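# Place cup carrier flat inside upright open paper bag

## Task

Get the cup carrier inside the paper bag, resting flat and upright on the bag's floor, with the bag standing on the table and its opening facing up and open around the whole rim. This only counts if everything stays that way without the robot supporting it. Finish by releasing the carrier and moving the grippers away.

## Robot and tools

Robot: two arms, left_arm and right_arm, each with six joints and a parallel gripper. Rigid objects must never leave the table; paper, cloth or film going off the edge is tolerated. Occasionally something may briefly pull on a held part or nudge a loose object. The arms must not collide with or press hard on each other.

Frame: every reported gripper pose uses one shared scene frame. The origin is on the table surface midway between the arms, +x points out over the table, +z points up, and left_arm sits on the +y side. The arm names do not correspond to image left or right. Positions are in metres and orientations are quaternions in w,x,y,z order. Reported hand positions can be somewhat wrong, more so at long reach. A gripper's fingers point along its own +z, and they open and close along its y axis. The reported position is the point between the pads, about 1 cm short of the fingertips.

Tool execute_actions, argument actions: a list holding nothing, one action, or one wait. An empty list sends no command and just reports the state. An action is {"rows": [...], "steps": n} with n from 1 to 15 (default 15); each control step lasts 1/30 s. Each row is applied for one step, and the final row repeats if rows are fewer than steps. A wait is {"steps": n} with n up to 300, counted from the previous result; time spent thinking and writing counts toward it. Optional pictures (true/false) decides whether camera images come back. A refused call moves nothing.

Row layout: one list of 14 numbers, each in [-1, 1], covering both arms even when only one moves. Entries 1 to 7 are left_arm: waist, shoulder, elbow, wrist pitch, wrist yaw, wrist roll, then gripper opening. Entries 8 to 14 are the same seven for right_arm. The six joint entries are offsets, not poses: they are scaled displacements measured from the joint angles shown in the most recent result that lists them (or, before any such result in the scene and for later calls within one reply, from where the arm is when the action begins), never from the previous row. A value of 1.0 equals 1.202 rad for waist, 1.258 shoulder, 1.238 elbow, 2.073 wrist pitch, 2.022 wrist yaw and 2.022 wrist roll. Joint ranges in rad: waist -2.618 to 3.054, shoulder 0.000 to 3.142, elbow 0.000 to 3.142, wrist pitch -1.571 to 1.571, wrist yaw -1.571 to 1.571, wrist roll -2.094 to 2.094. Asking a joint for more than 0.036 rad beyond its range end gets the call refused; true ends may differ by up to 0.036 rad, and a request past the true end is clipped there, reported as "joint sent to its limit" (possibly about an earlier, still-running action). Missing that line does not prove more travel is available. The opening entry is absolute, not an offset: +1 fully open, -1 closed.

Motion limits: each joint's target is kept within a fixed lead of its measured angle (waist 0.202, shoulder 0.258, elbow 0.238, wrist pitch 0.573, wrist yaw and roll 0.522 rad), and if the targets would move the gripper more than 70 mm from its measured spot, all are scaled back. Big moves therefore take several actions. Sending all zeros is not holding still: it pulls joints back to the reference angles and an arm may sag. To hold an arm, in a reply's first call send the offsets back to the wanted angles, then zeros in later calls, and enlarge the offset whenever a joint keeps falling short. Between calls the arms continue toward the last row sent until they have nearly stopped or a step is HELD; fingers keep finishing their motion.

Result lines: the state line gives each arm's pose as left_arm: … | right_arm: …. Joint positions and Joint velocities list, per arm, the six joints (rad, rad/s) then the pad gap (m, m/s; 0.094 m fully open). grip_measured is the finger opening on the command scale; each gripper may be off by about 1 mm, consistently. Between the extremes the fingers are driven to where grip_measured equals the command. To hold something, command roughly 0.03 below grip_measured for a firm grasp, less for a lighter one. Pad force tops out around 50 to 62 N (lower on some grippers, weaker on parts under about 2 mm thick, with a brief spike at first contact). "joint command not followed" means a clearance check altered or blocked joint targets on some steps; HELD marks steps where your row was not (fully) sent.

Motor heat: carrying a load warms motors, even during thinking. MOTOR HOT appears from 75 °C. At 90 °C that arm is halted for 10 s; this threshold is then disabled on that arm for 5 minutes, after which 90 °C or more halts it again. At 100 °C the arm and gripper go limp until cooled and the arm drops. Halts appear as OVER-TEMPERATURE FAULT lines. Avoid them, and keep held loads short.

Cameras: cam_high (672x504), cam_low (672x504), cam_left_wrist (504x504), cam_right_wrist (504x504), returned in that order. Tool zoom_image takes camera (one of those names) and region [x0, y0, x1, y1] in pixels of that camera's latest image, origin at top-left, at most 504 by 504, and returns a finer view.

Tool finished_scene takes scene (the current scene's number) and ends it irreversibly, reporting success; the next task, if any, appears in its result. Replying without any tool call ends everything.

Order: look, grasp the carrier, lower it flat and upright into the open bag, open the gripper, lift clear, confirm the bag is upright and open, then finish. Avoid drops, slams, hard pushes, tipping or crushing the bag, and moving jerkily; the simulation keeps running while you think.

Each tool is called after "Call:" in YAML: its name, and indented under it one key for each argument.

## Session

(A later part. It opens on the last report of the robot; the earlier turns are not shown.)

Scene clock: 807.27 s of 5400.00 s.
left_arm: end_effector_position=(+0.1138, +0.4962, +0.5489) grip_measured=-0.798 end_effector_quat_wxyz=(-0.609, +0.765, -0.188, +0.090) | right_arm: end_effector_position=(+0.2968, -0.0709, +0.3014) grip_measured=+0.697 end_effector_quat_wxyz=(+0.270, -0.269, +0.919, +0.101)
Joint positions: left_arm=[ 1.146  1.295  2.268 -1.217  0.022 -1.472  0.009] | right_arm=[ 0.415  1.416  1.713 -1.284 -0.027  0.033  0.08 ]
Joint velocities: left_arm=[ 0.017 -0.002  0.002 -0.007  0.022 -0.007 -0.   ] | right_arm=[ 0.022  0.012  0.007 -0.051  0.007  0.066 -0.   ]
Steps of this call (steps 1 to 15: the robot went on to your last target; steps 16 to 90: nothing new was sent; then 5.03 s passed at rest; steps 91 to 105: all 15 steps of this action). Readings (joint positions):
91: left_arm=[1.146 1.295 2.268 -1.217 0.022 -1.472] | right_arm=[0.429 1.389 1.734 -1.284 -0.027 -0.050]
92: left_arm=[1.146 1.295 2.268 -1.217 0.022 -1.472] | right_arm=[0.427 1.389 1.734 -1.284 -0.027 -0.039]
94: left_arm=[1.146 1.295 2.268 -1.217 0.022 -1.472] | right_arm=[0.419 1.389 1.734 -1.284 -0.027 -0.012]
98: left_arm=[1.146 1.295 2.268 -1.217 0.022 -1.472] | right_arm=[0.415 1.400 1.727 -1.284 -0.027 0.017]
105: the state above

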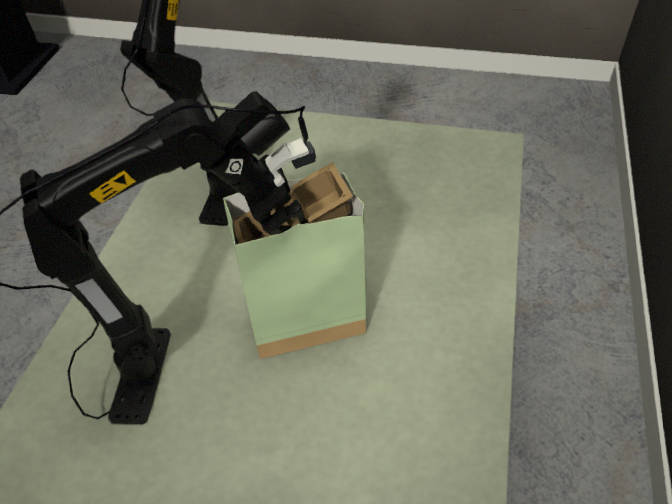

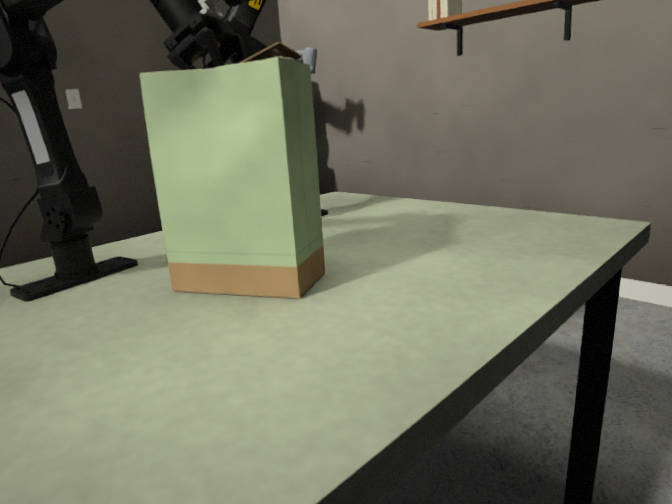

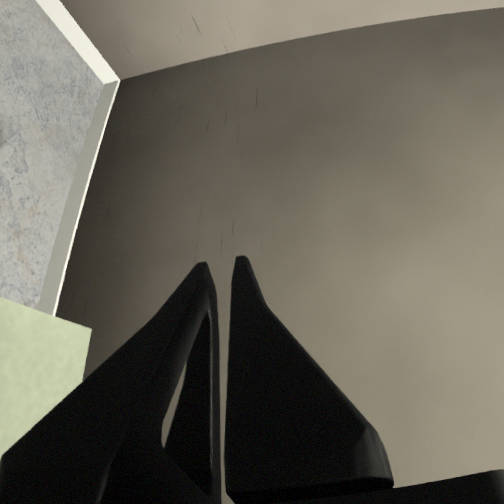

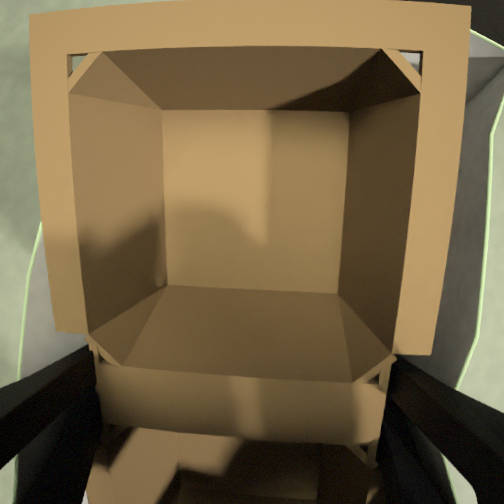

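Call:
execute_actions:
  actions:
    - {"rows":[[0,0,0,0,0,0,-0.8,-0.01,0,0,0,0,0.02,0.66],[0,0,0,0,0,0,-0.8,-0.02,0,0,0,0,0.04,0.66],[0,0,0,0,0,0,-0.8,-0.025,0,0,0,0,0.06,0.66]]}

Call:
zoom_image:
  camera: "cam_high"
  region: [180,60,420,280]

Scene clock: 814.03 s of 5400.00 s.
left_arm: end_effector_position=(+0.1138, +0.4962, +0.5489) grip_measured=-0.798 end_effector_quat_wxyz=(-0.609, +0.765, -0.188, +0.090) | right_arm: end_effector_position=(+0.3007, -0.0764, +0.3014) grip_measured=+0.697 end_effector_quat_wxyz=(+0.265, -0.210, +0.934, +0.113)
Joint positions: left_arm=[ 1.146  1.295  2.268 -1.217  0.022 -1.472  0.009] | right_arm=[ 0.394  1.416  1.713 -1.284 -0.027  0.14   0.08 ]
Joint velocities: left_arm=[ 0.012 -0.012 -0.022 -0.051 -0.007  0.022 -0.   ] | right_arm=[ 0.007 -0.002  0.007 -0.007 -0.037  0.037 -0.   ]
Steps of this call (steps 1 to 15: the robot went on to your last target; steps 16 to 90: nothing new was sent; then 3.27 s passed at rest; steps 91 to 105: all 15 steps of this action). Readings (joint positions):
91: left_arm=[1.146 1.295 2.268 -1.217 0.022 -1.472] | right_arm=[0.415 1.416 1.713 -1.284 -0.027 0.041]
92: left_arm=[1.146 1.295 2.268 -1.217 0.022 -1.472] | right_arm=[0.413 1.416 1.713 -1.284 -0.027 0.052]
94: left_arm=[1.146 1.295 2.268 -1.217 0.022 -1.472] | right_arm=[0.403 1.416 1.713 -1.284 -0.027 0.084]
98: left_arm=[1.146 1.295 2.268 -1.217 0.022 -1.472] | right_arm=[0.394 1.416 1.713 -1.284 -0.027 0.120]
105: the state above

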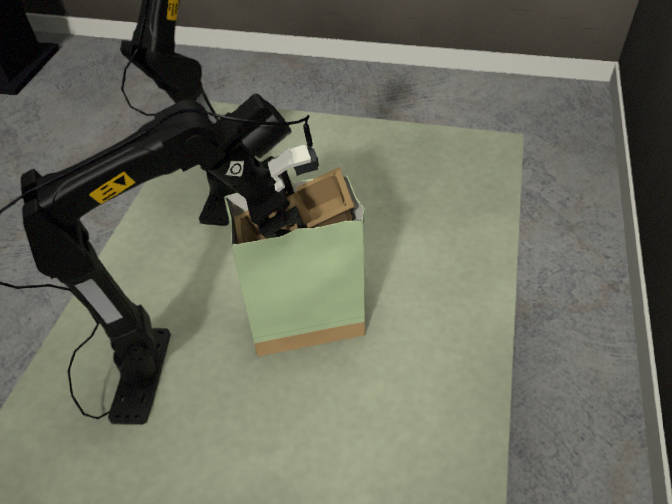

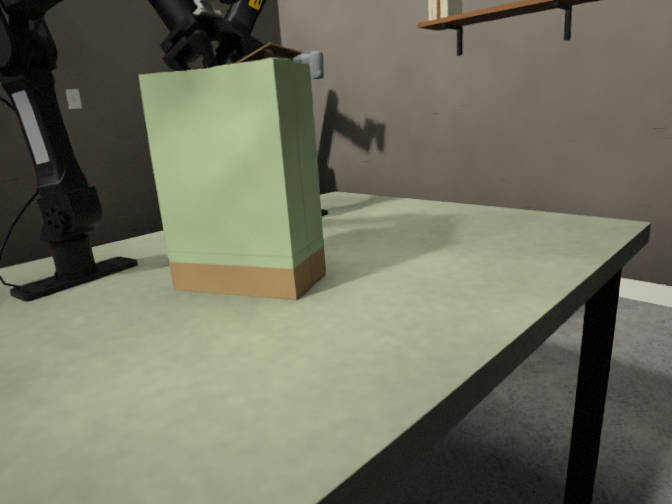

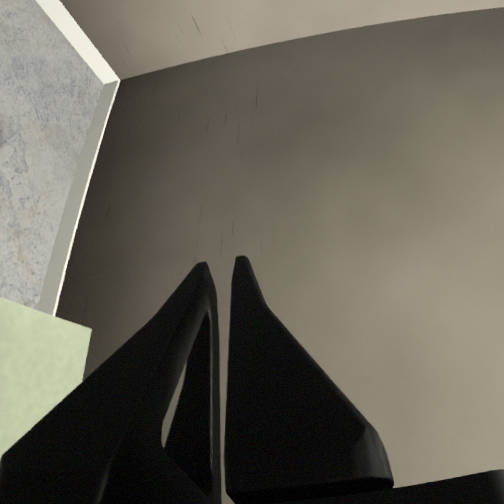

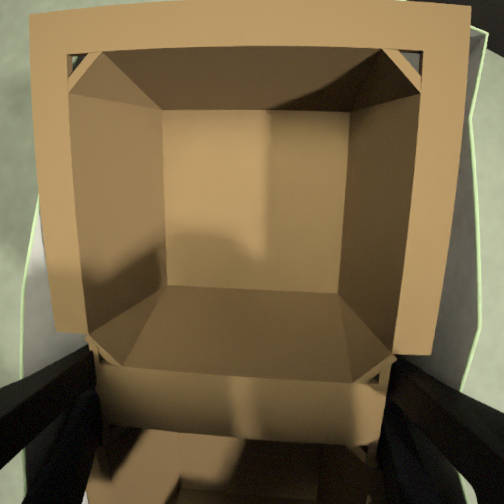

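Region (180, 60, 420, 280) of cam_high's 672x504 image, scaled by 2.100, with more detail than that image has; it fills the top 462 rows of this view, and the rest is white.

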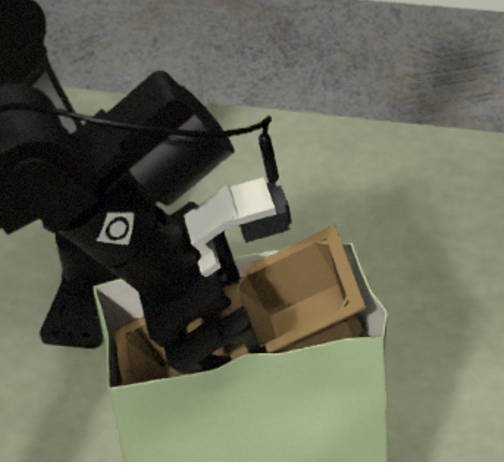

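Call:
execute_actions:
  actions:
    - {"rows":[[0,0,0,0,0,0,-0.8,0,-0.01,-0.02,0,0,0,0.66],[0,0,0,0,0,0,-0.8,0,-0.015,-0.03,0,0,0,0.66],[0,0,0,0,0,0,-0.8,0,-0.015,-0.045,0,0,0,0.66],[0,0,0,0,0,0,-0.8,0,-0.015,-0.055,0,0,0,0.66]]}

Call:
zoom_image:
  camera: "cam_high"
  region: [180,60,420,280]

Scene clock: 820.57 s of 5400.00 s.
left_arm: end_effector_position=(+0.1138, +0.4962, +0.5489) grip_measured=-0.798 end_effector_quat_wxyz=(-0.609, +0.765, -0.188, +0.090) | right_arm: end_effector_position=(+0.2960, -0.0794, +0.2811) grip_measured=+0.697 end_effector_quat_wxyz=(+0.239, -0.209, +0.942, +0.104)
Joint positions: left_arm=[ 1.146  1.295  2.268 -1.217  0.022 -1.472  0.009] | right_arm=[ 0.394  1.414  1.653 -1.283 -0.027  0.144  0.08 ]
Joint velocities: left_arm=[-0.017  0.002 -0.007 -0.051  0.007  0.007  0.   ] | right_arm=[-0.007  0.017  0.017  0.007  0.007 -0.066 -0.001]
Steps of this call (steps 1 to 15: the robot went on to your last target; steps 16 to 90: nothing new was sent; then 3.03 s passed at rest; steps 91 to 105: all 15 steps of this action). Readings (joint positions):
91: left_arm=[1.146 1.295 2.268 -1.217 0.022 -1.472] | right_arm=[0.394 1.416 1.713 -1.284 -0.027 0.144]
92: left_arm=[1.146 1.295 2.268 -1.217 0.022 -1.472] | right_arm=[0.394 1.416 1.710 -1.283 -0.027 0.144]
94: left_arm=[1.146 1.295 2.268 -1.217 0.022 -1.472] | right_arm=[0.394 1.414 1.690 -1.282 -0.027 0.144]
98: left_arm=[1.146 1.295 2.268 -1.217 0.022 -1.472] | right_arm=[0.394 1.414 1.654 -1.283 -0.027 0.144]
105: the state above

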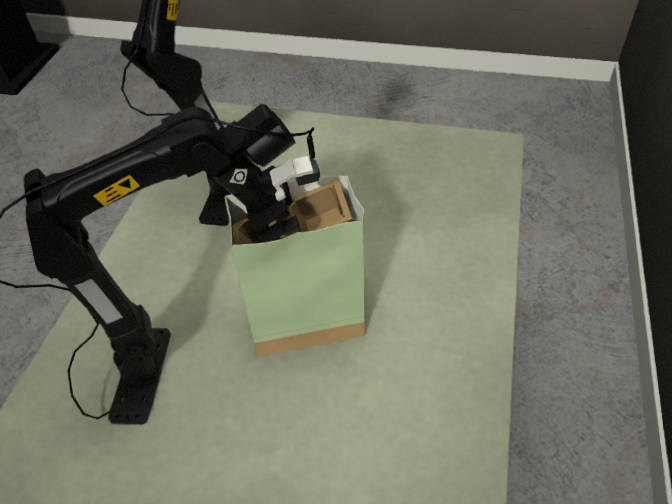

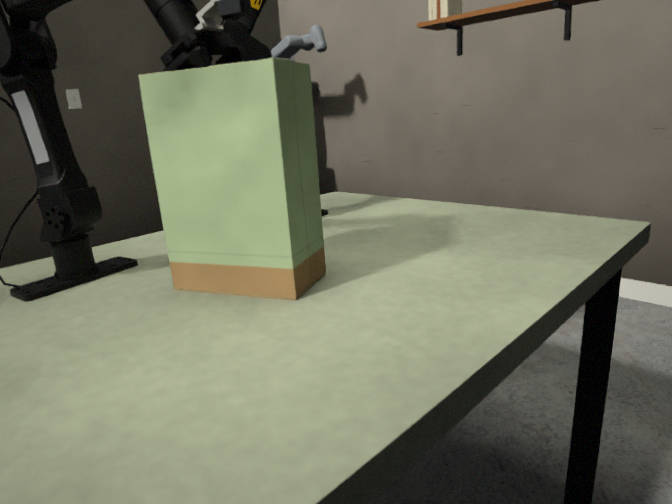

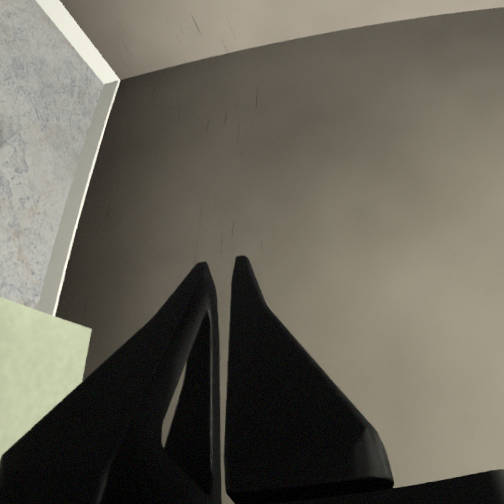

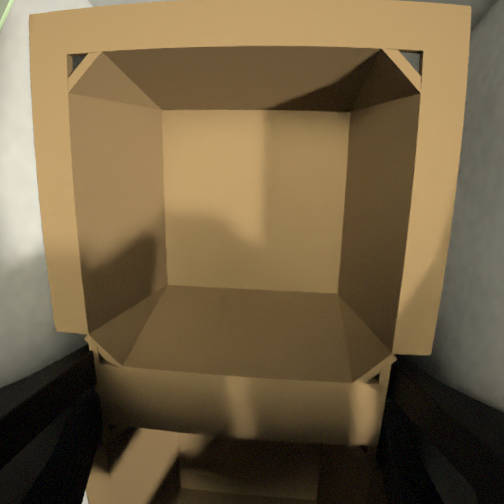

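Region (180, 60, 420, 280) of cam_high's 672x504 image, scaled by 2.100, with more detail than that image has; it fills the top 462 rows of this view, and the rest is white.

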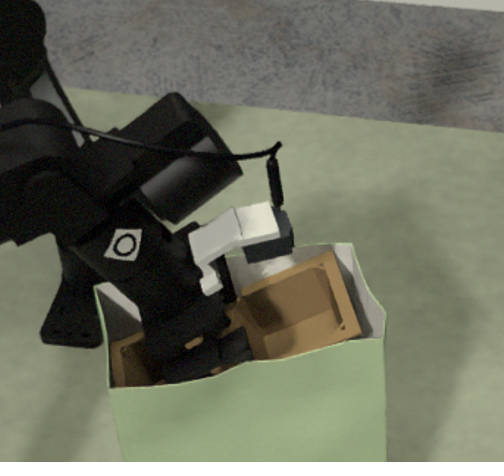

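Call:
execute_actions:
  actions:
    - {"rows":[[0,0,0,0,0,0,-0.8,0,0.02,0,-0.005,0,0,0.66],[0,0,0,0,0,0,-0.8,0,0.035,-0.005,-0.01,0,0,0.66],[0,0,0,0,0,0,-0.8,0,0.05,-0.01,-0.015,0,0,0.66],[0,0,0,0,0,0,-0.8,0,0.065,-0.015,-0.02,0,0,0.66],[0,0,0,0,0,0,-0.8,0,0.08,-0.02,-0.03,0,0,0.66],[0,0,0,0,0,0,-0.8,0,0.09,-0.025,-0.035,0,0,0.66]]}

Call:
zoom_image:
  camera: "cam_high"
  region: [180,60,420,280]

Scene clock: 832.97 s of 5400.00 s.
left_arm: end_effector_position=(+0.1138, +0.4962, +0.5489) grip_measured=-0.798 end_effector_quat_wxyz=(-0.609, +0.765, -0.188, +0.090) | right_arm: end_effector_position=(+0.2970, -0.0788, +0.2280) grip_measured=+0.697 end_effector_quat_wxyz=(+0.146, -0.212, +0.964, +0.069)
Joint positions: left_arm=[ 1.146  1.295  2.268 -1.217  0.022 -1.472  0.009] | right_arm=[ 0.394  1.537  1.624 -1.335 -0.027  0.144  0.08 ]
Joint velocities: left_arm=[-0.002 -0.027 -0.002 -0.007 -0.037  0.051 -0.001] | right_arm=[-0.002 -0.017 -0.012  0.066  0.022 -0.022 -0.001]
Steps of this call (steps 1 to 15: the robot went on to your last target; steps 16 to 90: nothing new was sent; then 8.90 s passed at rest; steps 91 to 105: all 15 steps of this action). Readings (joint positions):
91: left_arm=[1.146 1.295 2.268 -1.217 0.022 -1.472] | right_arm=[0.394 1.415 1.653 -1.283 -0.027 0.144]
92: left_arm=[1.146 1.295 2.268 -1.217 0.022 -1.472] | right_arm=[0.394 1.419 1.653 -1.283 -0.027 0.144]
94: left_arm=[1.146 1.295 2.268 -1.217 0.022 -1.472] | right_arm=[0.394 1.438 1.653 -1.289 -0.027 0.144]
98: left_arm=[1.146 1.295 2.268 -1.217 0.022 -1.472] | right_arm=[0.394 1.508 1.643 -1.312 -0.027 0.144]
105: the state above

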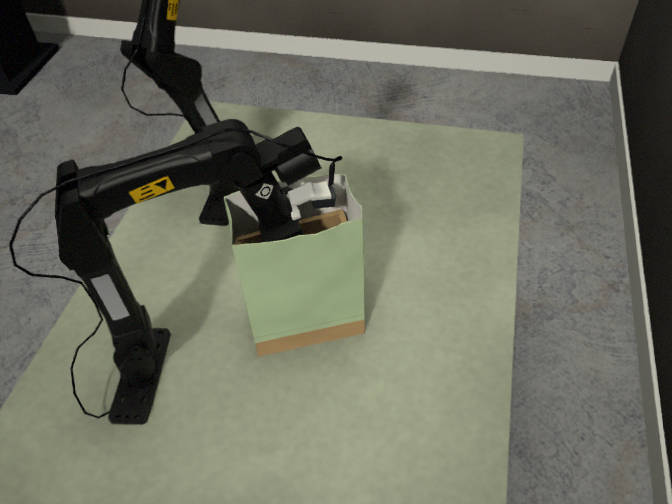

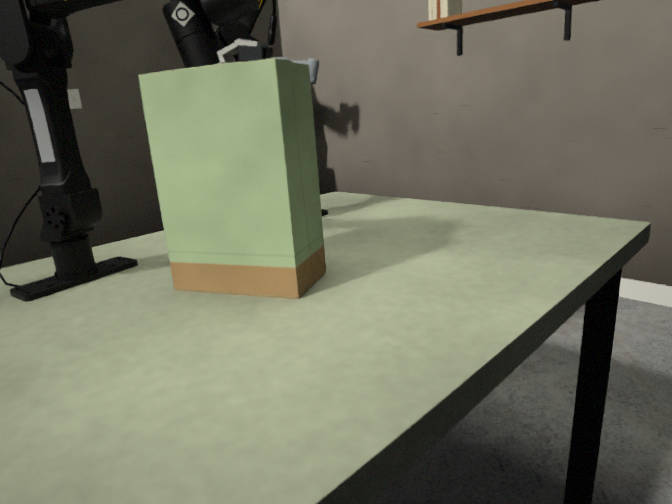

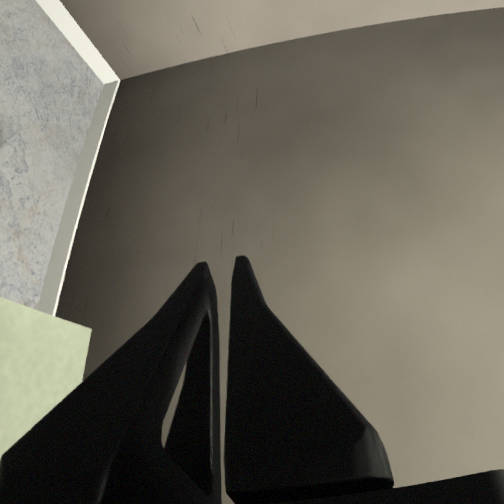

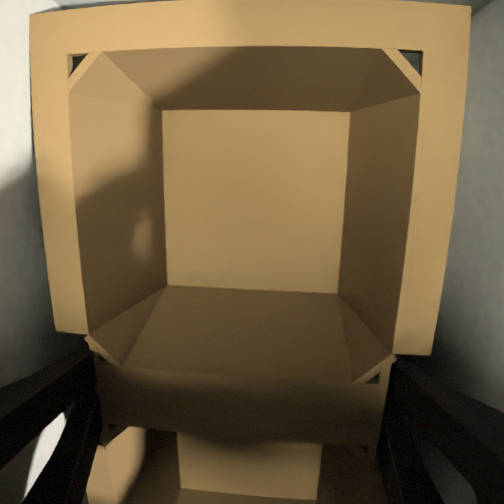

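Region (180, 60, 420, 280) of cam_high's 672x504 image, scaled by 2.100, with more detail than that image has; it fills the top 462 rows of this view, and the rest is white.

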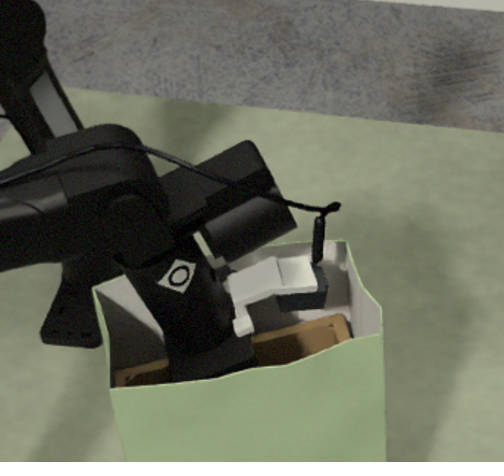

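Call:
execute_actions:
  actions:
    - {"rows":[[0,0,0,0,0,0,-0.8,0,0.005,-0.02,0.01,0,0,0.66],[0,0,0,0,0,0,-0.8,0,0.01,-0.04,0.015,0,0,0.66],[0,0,0,0,0,0,-0.8,0,0.02,-0.06,0.025,0,0,0.66],[0,0,0,0,0,0,-0.8,0,0.025,-0.08,0.03,0,0,0.66],[0,0,0,0,0,0,-0.8,0,0.035,-0.1,0.04,0,0,0.66],[0,0,0,0,0,0,-0.8,0,0.04,-0.12,0.05,0,0,0.66],[0,0,0,0,0,0,-0.8,0,0.05,-0.14,0.058,0,0,0.66]]}

Call:
zoom_image:
  camera: "cam_high"
  region: [180,60,420,280]

Scene clock: 843.47 s of 5400.00 s.
left_arm: end_effector_position=(+0.1138, +0.4962, +0.5489) grip_measured=-0.798 end_effector_quat_wxyz=(-0.609, +0.765, -0.188, +0.090) | right_arm: end_effector_position=(+0.2929, -0.0815, +0.1574) grip_measured=+0.697 end_effector_quat_wxyz=(+0.074, -0.213, +0.973, +0.042)
Joint positions: left_arm=[ 1.146  1.295  2.268 -1.217  0.022 -1.472  0.009] | right_arm=[ 0.394  1.611  1.45  -1.241 -0.027  0.144  0.08 ]
Joint velocities: left_arm=[-0.007  0.007  0.002  0.022 -0.007 -0.051 -0.001] | right_arm=[ 0.002  0.012 -0.007  0.168  0.037 -0.022  0.   ]
Steps of this call (steps 1 to 15: the robot went on to your last target; steps 16 to 90: nothing new was sent; then 7.00 s passed at rest; steps 91 to 105: all 15 steps of this action). Readings (joint positions):
91: left_arm=[1.146 1.295 2.268 -1.217 0.022 -1.472] | right_arm=[0.394 1.537 1.623 -1.336 -0.027 0.144]
92: left_arm=[1.146 1.295 2.268 -1.217 0.022 -1.472] | right_arm=[0.394 1.537 1.617 -1.331 -0.027 0.144]
94: left_arm=[1.146 1.295 2.268 -1.217 0.022 -1.472] | right_arm=[0.394 1.537 1.587 -1.312 -0.027 0.144]
98: left_arm=[1.146 1.295 2.268 -1.217 0.022 -1.472] | right_arm=[0.394 1.568 1.493 -1.269 -0.027 0.144]
105: the state above

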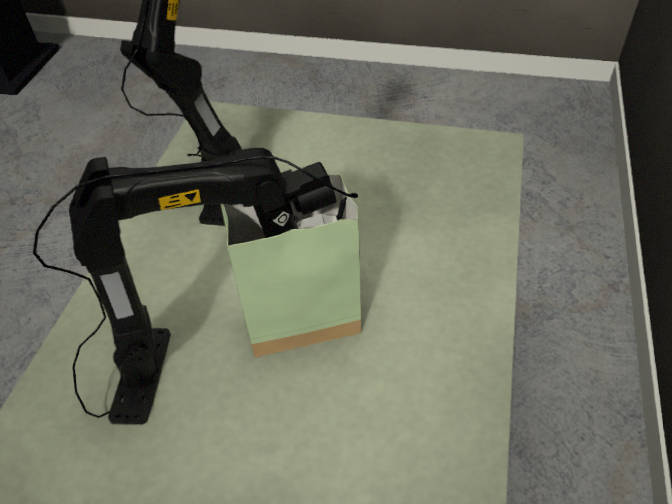

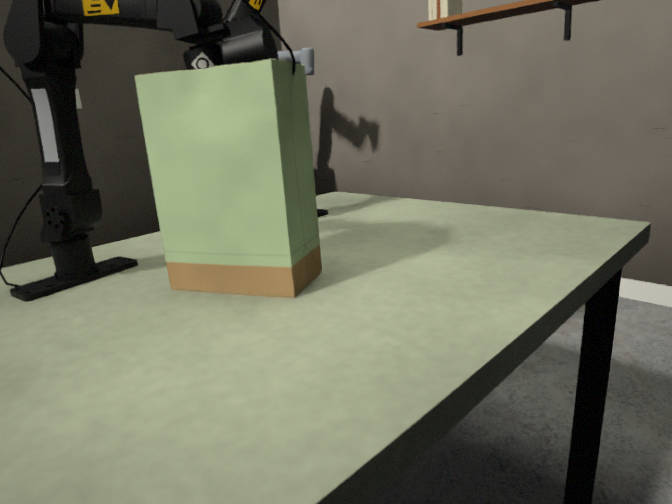

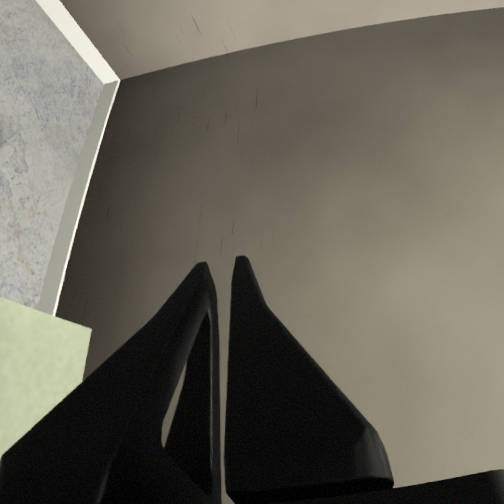

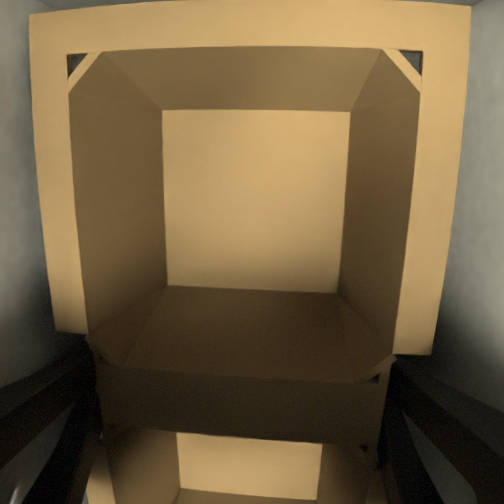

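Region (180, 60, 420, 280) of cam_high's 672x504 image, scaled by 2.100, with more detail than that image has; it fills the top 462 rows of this view, and the rest is white.

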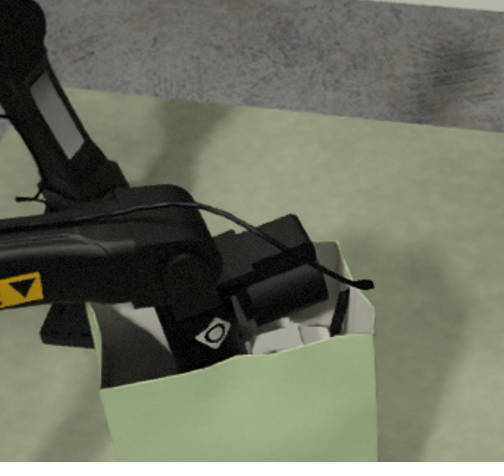

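Call:
execute_actions:
  actions:
    - {"rows":[[0,0,0,0,0,0,-0.8,0,0.005,-0.01,0.01,0,0,0.66],[0,0,0,0,0,0,-0.8,0,0.01,-0.02,0.02,0,0,0.66],[0,0,0,0,0,0,-0.8,0,0.015,-0.03,0.03,0,0,0.66],[0,0,0,0,0,0,-0.8,0,0.02,-0.04,0.04,0,0,0.66],[0,0,0,0,0,0,-0.8,0,0.025,-0.055,0.055,0,0,0.66]]}

Call:
zoom_image:
  camera: "cam_high"
  region: [180,60,420,280]

Scene clock: 853.53 s of 5400.00 s.
left_arm: end_effector_position=(+0.1138, +0.4962, +0.5489) grip_measured=-0.798 end_effector_quat_wxyz=(-0.609, +0.765, -0.188, +0.090) | right_arm: end_effector_position=(+0.2999, -0.0769, +0.1342) grip_measured=+0.697 end_effector_quat_wxyz=(+0.074, -0.213, +0.973, +0.042)
Joint positions: left_arm=[ 1.146  1.295  2.268 -1.217  0.022 -1.472  0.009] | right_arm=[ 0.394  1.641  1.389 -1.151 -0.027  0.144  0.08 ]
Joint velocities: left_arm=[ 0.007  0.012 -0.002 -0.051 -0.007  0.007 -0.001] | right_arm=[ 0.012 -0.002 -0.022  0.037 -0.081 -0.037  0.001]
Steps of this call (steps 1 to 15: the robot went on to your last target; steps 16 to 90: nothing new was sent; then 6.57 s passed at rest; steps 91 to 105: all 15 steps of this action). Readings (joint positions):
91: left_arm=[1.146 1.295 2.268 -1.217 0.022 -1.472] | right_arm=[0.394 1.611 1.450 -1.231 -0.027 0.144]
92: left_arm=[1.146 1.295 2.268 -1.217 0.022 -1.472] | right_arm=[0.394 1.611 1.448 -1.229 -0.027 0.144]
94: left_arm=[1.146 1.295 2.268 -1.217 0.022 -1.472] | right_arm=[0.394 1.611 1.437 -1.213 -0.027 0.144]
98: left_arm=[1.146 1.295 2.268 -1.217 0.022 -1.472] | right_arm=[0.394 1.629 1.399 -1.173 -0.027 0.144]
105: the state above

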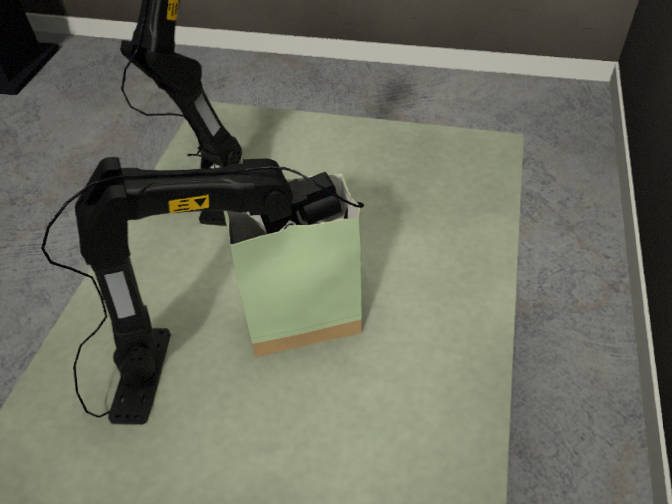

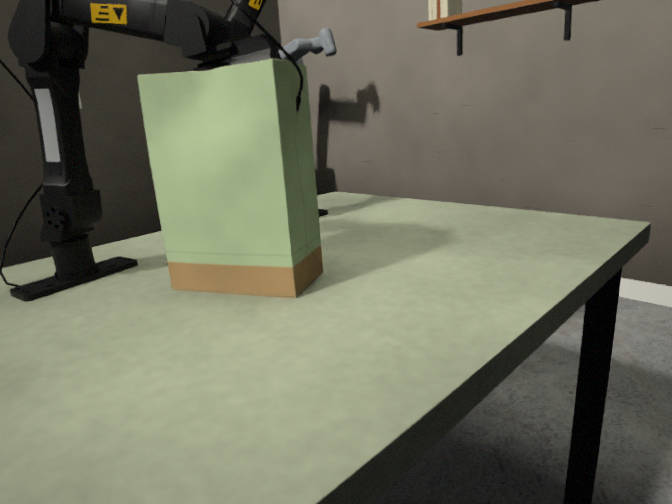

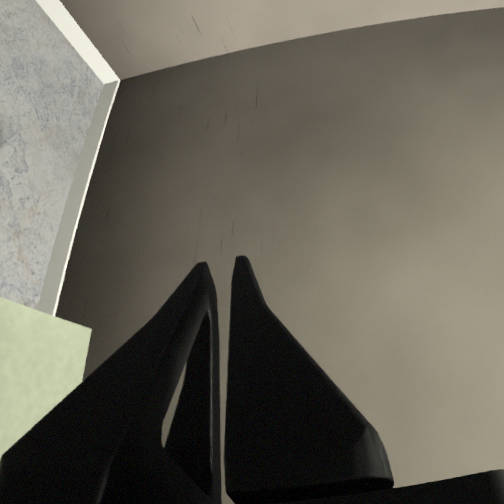

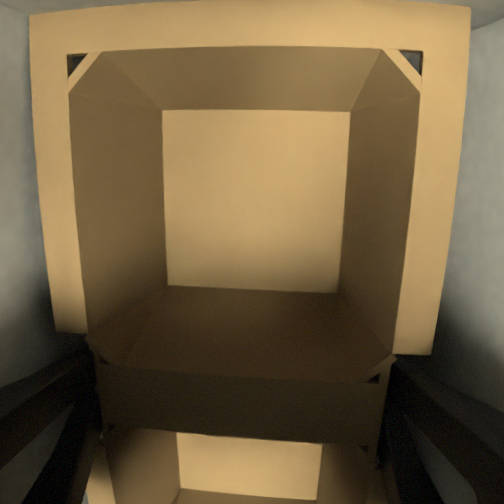

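Region (180, 60, 420, 280) of cam_high's 672x504 image, scaled by 2.100, with more detail than that image has; it fills the top 462 rows of this view, and the rest is white.

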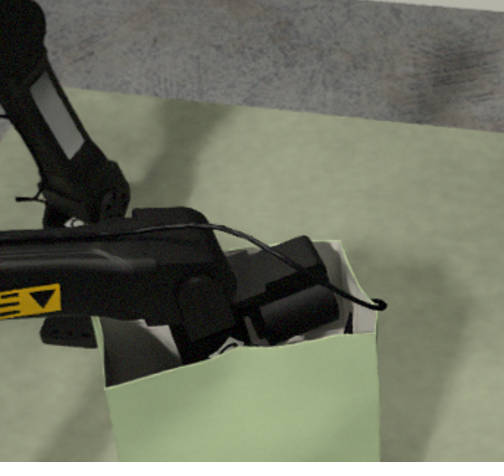

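Call:
execute_actions:
  actions:
    - {"rows":[[0,0,0,0,0,0,-0.8,0,0,0,0,0,0,0.69],[0,0,0,0,0,0,-0.8,0,0,0,0,0,0,0.72],[0,0,0,0,0,0,-0.8,0,0,0,0,0,0,0.75],[0,0,0,0,0,0,-0.8,0,0,0,0,0,0,0.8],[0,0,0,0,0,0,-0.8,0,0,0,0,0,0,0.85]]}

Scene clock: 858.53 s of 5400.00 s.
left_arm: end_effector_position=(+0.1138, +0.4962, +0.5489) grip_measured=-0.798 end_effector_quat_wxyz=(-0.609, +0.765, -0.188, +0.090) | right_arm: end_effector_position=(+0.3010, -0.0762, +0.1344) grip_measured=+0.847 end_effector_quat_wxyz=(+0.076, -0.213, +0.973, +0.043)
Joint positions: left_arm=[ 1.146  1.295  2.268 -1.217  0.022 -1.472  0.009] | right_arm=[ 0.394  1.641  1.389 -1.146 -0.027  0.144  0.087]
Joint velocities: left_arm=[-0.017 -0.007 -0.007 -0.066 -0.051 -0.066  0.   ] | right_arm=[ 0.022  0.002  0.002 -0.007  0.051  0.051  0.001]
Steps of this call (steps 1 to 15: the robot went on to your last target; steps 16 to 90: nothing new was sent; then 1.50 s passed at rest; steps 91 to 105: all 15 steps of this action). Readings (joint positions):
91: left_arm=[1.146 1.295 2.268 -1.217 0.022 -1.472] | right_arm=[0.394 1.641 1.389 -1.146 -0.027 0.144]
92: left_arm=[1.146 1.295 2.268 -1.217 0.022 -1.472] | right_arm=[0.394 1.641 1.389 -1.146 -0.027 0.144]
94: left_arm=[1.146 1.295 2.268 -1.217 0.022 -1.472] | right_arm=[0.394 1.641 1.389 -1.146 -0.027 0.144]
98: left_arm=[1.146 1.295 2.268 -1.217 0.022 -1.472] | right_arm=[0.394 1.641 1.389 -1.146 -0.027 0.144]
105: the state above

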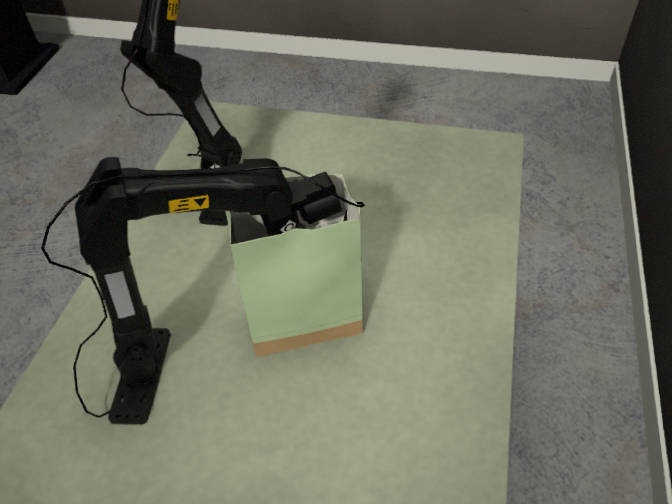

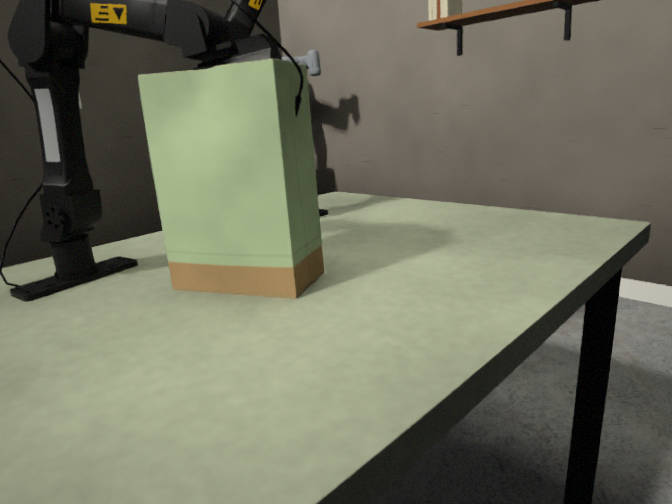

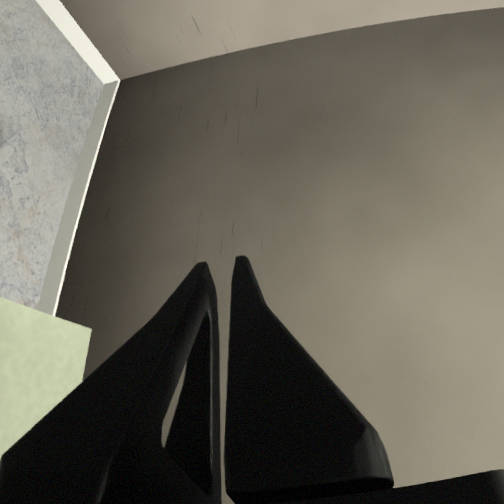

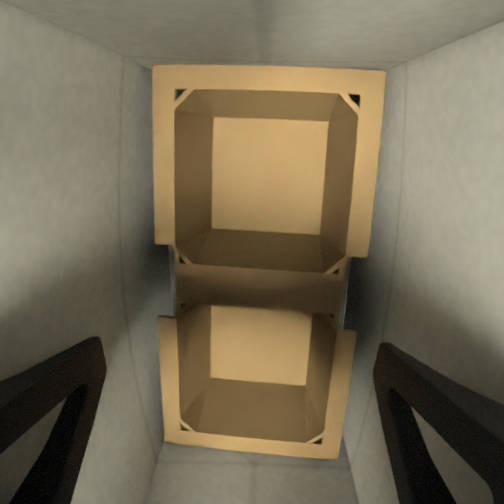

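Call:
execute_actions:
  actions:
    - {"rows":[[0,0,0,0,0,0,-0.8,0,0,0.02,0,0,0,0.3],[0,0,0,0,0,0,-0.8,0,0,0.04,-0.01,0,0,0.3],[0,0,0,0,0,0,-0.8,0,-0.01,0.07,-0.02,0,0,0.3],[0,0,0,0,0,0,-0.8,0,-0.02,0.09,-0.03,0,0,0.3],[0,0,0,0,0,0,-0.8,0,-0.03,0.12,-0.045,0,0,0.3],[0,0,0,0,0,0,-0.8,0,-0.04,0.14,-0.06,0,0,0.3],[0,0,0,0,0,0,-0.8,0,-0.05,0.17,-0.075,0,0,0.3],[0,0,0,0,0,0,-0.8,0,-0.06,0.19,-0.09,0,0,0.3],[0,0,0,0,0,0,-0.8,0,-0.08,0.21,-0.1,0,0,0.3]]}
  pictures: false

Call:
execute_actions:
  actions:
    - {"rows":[[0,0,0,0,0,0,-0.8,0,-0.015,0.02,0,0,0,0.3],[0,0,0,0,0,0,-0.8,0,-0.03,0.04,0,0,0,0.3],[0,0,0,0,0,0,-0.8,0,-0.045,0.06,0,0,0,0.3],[0,0,0,0,0,0,-0.8,0,-0.06,0.08,0.01,0,0,0.3],[0,0,0,0,0,0,-0.8,0,-0.075,0.1,0.02,0,0,0.3],[0,0,0,0,0,0,-0.8,0,-0.09,0.12,0.025,0,0,0.3]]}

Scene clock: 873.23 s of 5400.00 s.
left_arm: end_effector_position=(+0.1138, +0.4962, +0.5489) grip_measured=-0.798 end_effector_quat_wxyz=(-0.609, +0.765, -0.188, +0.090) | right_arm: end_effector_position=(+0.3050, -0.0737, +0.2355) grip_measured=+0.303 end_effector_quat_wxyz=(+0.167, -0.212, +0.960, +0.077)
Joint positions: left_arm=[ 1.146  1.295  2.268 -1.217  0.022 -1.472  0.009] | right_arm=[ 0.394  1.536  1.639 -1.304 -0.027  0.144  0.061]
Joint velocities: left_arm=[-0.002 -0.007 -0.002 -0.007 -0.007  0.007 -0.   ] | right_arm=[-0.017 -0.007 -0.002 -0.139  0.081 -0.051  0.   ]
Steps of this call (steps 1 to 15: the robot went on to your last target; steps 16 to 90: nothing new was sent; then 11.20 s passed at rest; steps 91 to 105: all 15 steps of this action). Readings (joint positions):
91: left_arm=[1.146 1.295 2.268 -1.217 0.022 -1.472] | right_arm=[0.394 1.641 1.389 -1.146 -0.027 0.144]
92: left_arm=[1.146 1.295 2.268 -1.217 0.022 -1.472] | right_arm=[0.394 1.641 1.392 -1.148 -0.027 0.144]
94: left_arm=[1.146 1.295 2.268 -1.217 0.022 -1.472] | right_arm=[0.394 1.641 1.418 -1.166 -0.027 0.144]
98: left_arm=[1.146 1.295 2.268 -1.217 0.022 -1.472] | right_arm=[0.394 1.627 1.538 -1.227 -0.027 0.144]
105: the state above

Scene clock: 873.73 s of 5400.00 s.
left_arm: end_effector_position=(+0.1138, +0.4962, +0.5489) grip_measured=-0.798 end_effector_quat_wxyz=(-0.609, +0.765, -0.188, +0.090) | right_arm: end_effector_position=(+0.3085, -0.0714, +0.3273) grip_measured=+0.303 end_effector_quat_wxyz=(+0.304, -0.206, +0.922, +0.128)
Joint positions: left_arm=[ 1.146  1.295  2.268 -1.217  0.022 -1.472  0.009] | right_arm=[ 0.394  1.418  1.777 -1.26  -0.027  0.144  0.061]
Joint velocities: left_arm=[-0.017 -0.017 -0.017 -0.007 -0.007 -0.037 -0.   ] | right_arm=[ 0.002  0.046  0.012 -0.007 -0.081 -0.022 -0.001]
Steps of this call (steps 1 to 15: all 15 steps of this action). Readings (joint positions):
1: left_arm=[1.146 1.295 2.268 -1.217 0.022 -1.472] | right_arm=[0.394 1.535 1.639 -1.306 -0.027 0.144]
2: left_arm=[1.146 1.295 2.268 -1.217 0.022 -1.472] | right_arm=[0.394 1.535 1.639 -1.306 -0.027 0.144]
4: left_arm=[1.146 1.295 2.268 -1.217 0.022 -1.472] | right_arm=[0.394 1.530 1.657 -1.307 -0.027 0.144]
8: left_arm=[1.146 1.295 2.268 -1.217 0.022 -1.472] | right_arm=[0.394 1.472 1.738 -1.282 -0.027 0.144]
15: the state above

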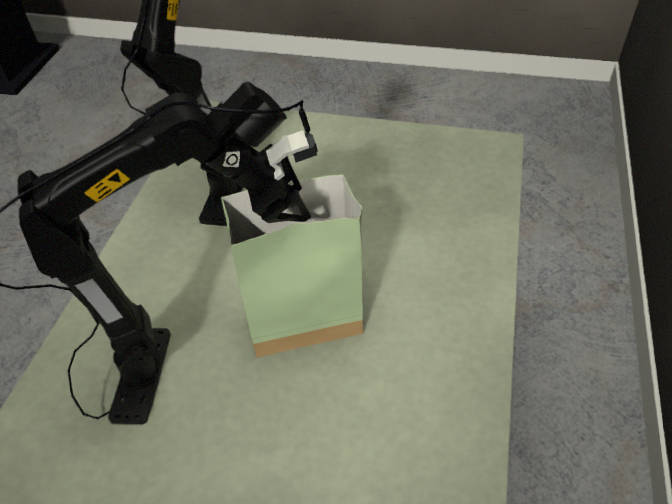

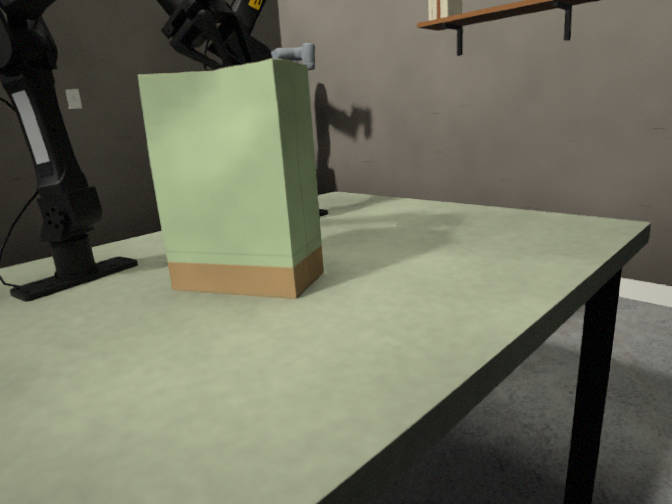

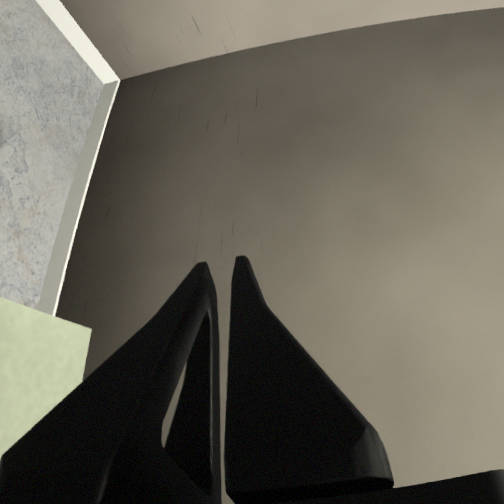

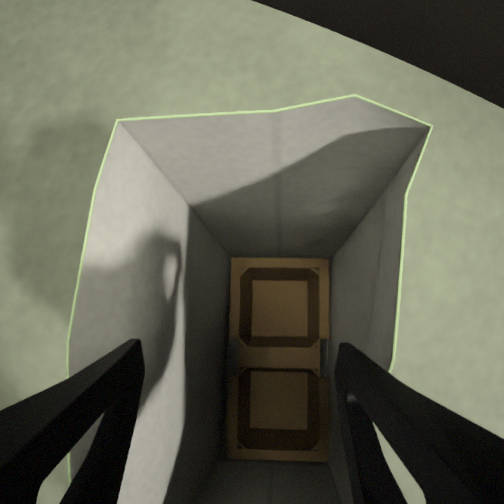

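Call:
execute_actions:
  actions:
    - {"rows":[[0,0,0,0,0,0,-0.8,0,0,0.06,0,0,0,0.3],[0,0,0,0,0,0,-0.8,0,0,0.12,-0.02,0,0,0.3],[0,0,0,0,0,0,-0.8,0,0,0.18,-0.04,0,0,0.3],[0,0,0,0,0,0,-0.8,0,0,0.24,-0.06,0,0,0.3],[0,0,0,0,0,0,-0.8,0,0,0.3,-0.1,0,0,0.3],[0,0,0,0,0,0,-0.8,0,0,0.3,-0.14,0,0,0.3]]}

Call:
zoom_image:
  camera: "cam_right_wrist"
  region: [130,150,430,450]

Scene clock: 881.17 s of 5400.00 s.
left_arm: end_effector_position=(+0.1138, +0.4962, +0.5489) grip_measured=-0.798 end_effector_quat_wxyz=(-0.609, +0.765, -0.188, +0.090) | right_arm: end_effector_position=(+0.2700, -0.0963, +0.4164) grip_measured=+0.303 end_effector_quat_wxyz=(+0.363, -0.201, +0.897, +0.150)
Joint positions: left_arm=[ 1.146  1.295  2.268 -1.217  0.022 -1.472  0.009] | right_arm=[ 0.394  1.405  2.144 -1.503 -0.027  0.144  0.061]
Joint velocities: left_arm=[-0.002  0.002  0.012  0.081 -0.037  0.022 -0.   ] | right_arm=[ 0.012  0.066 -0.022 -0.242  0.007 -0.022  0.   ]
Steps of this call (steps 1 to 15: the robot went on to your last target; steps 16 to 90: nothing new was sent; then 3.93 s passed at rest; steps 91 to 105: all 15 steps of this action). Readings (joint positions):
91: left_arm=[1.146 1.295 2.268 -1.217 0.022 -1.472] | right_arm=[0.394 1.419 1.784 -1.262 -0.027 0.144]
92: left_arm=[1.146 1.295 2.268 -1.217 0.022 -1.472] | right_arm=[0.394 1.424 1.806 -1.274 -0.027 0.144]
94: left_arm=[1.146 1.295 2.268 -1.217 0.022 -1.472] | right_arm=[0.394 1.442 1.909 -1.311 -0.027 0.144]
98: left_arm=[1.146 1.295 2.268 -1.217 0.022 -1.472] | right_arm=[0.394 1.428 2.117 -1.399 -0.027 0.144]
105: the state above

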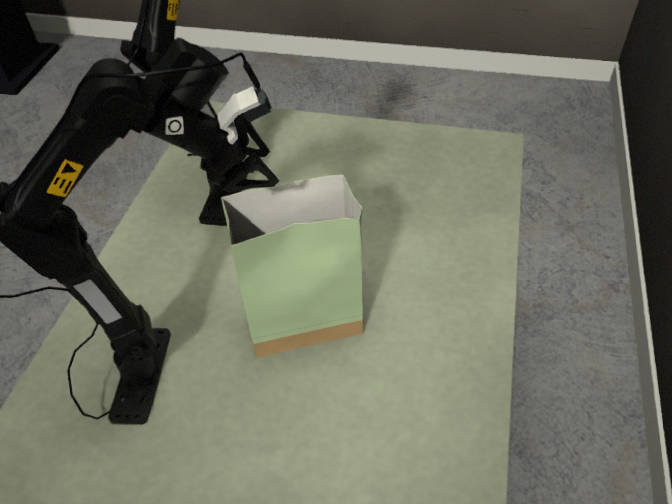

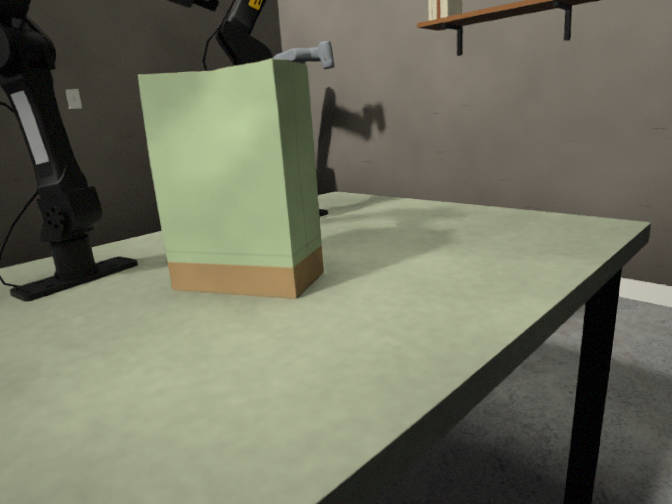

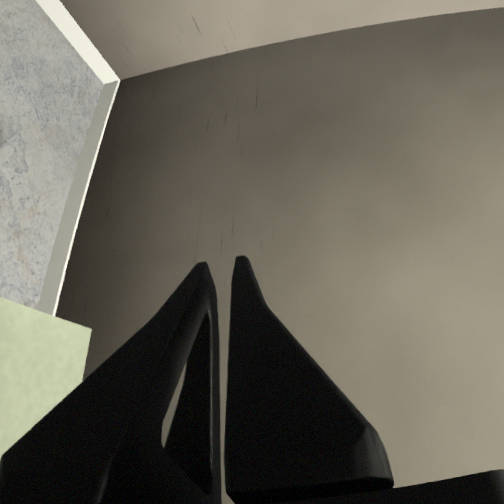

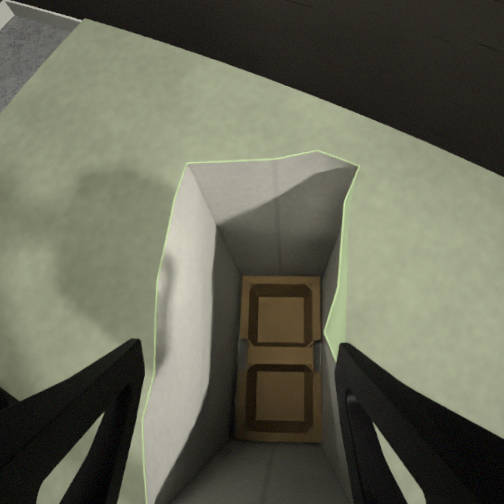

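Region (130, 150, 430, 450) of cam_right_wrist's 504x504 image, scaled by 1.680, with more detail than that image has.

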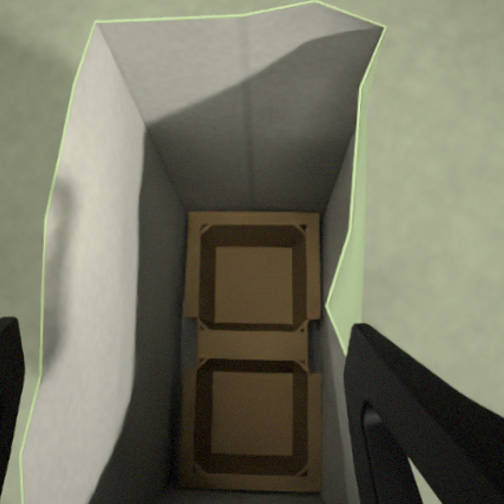

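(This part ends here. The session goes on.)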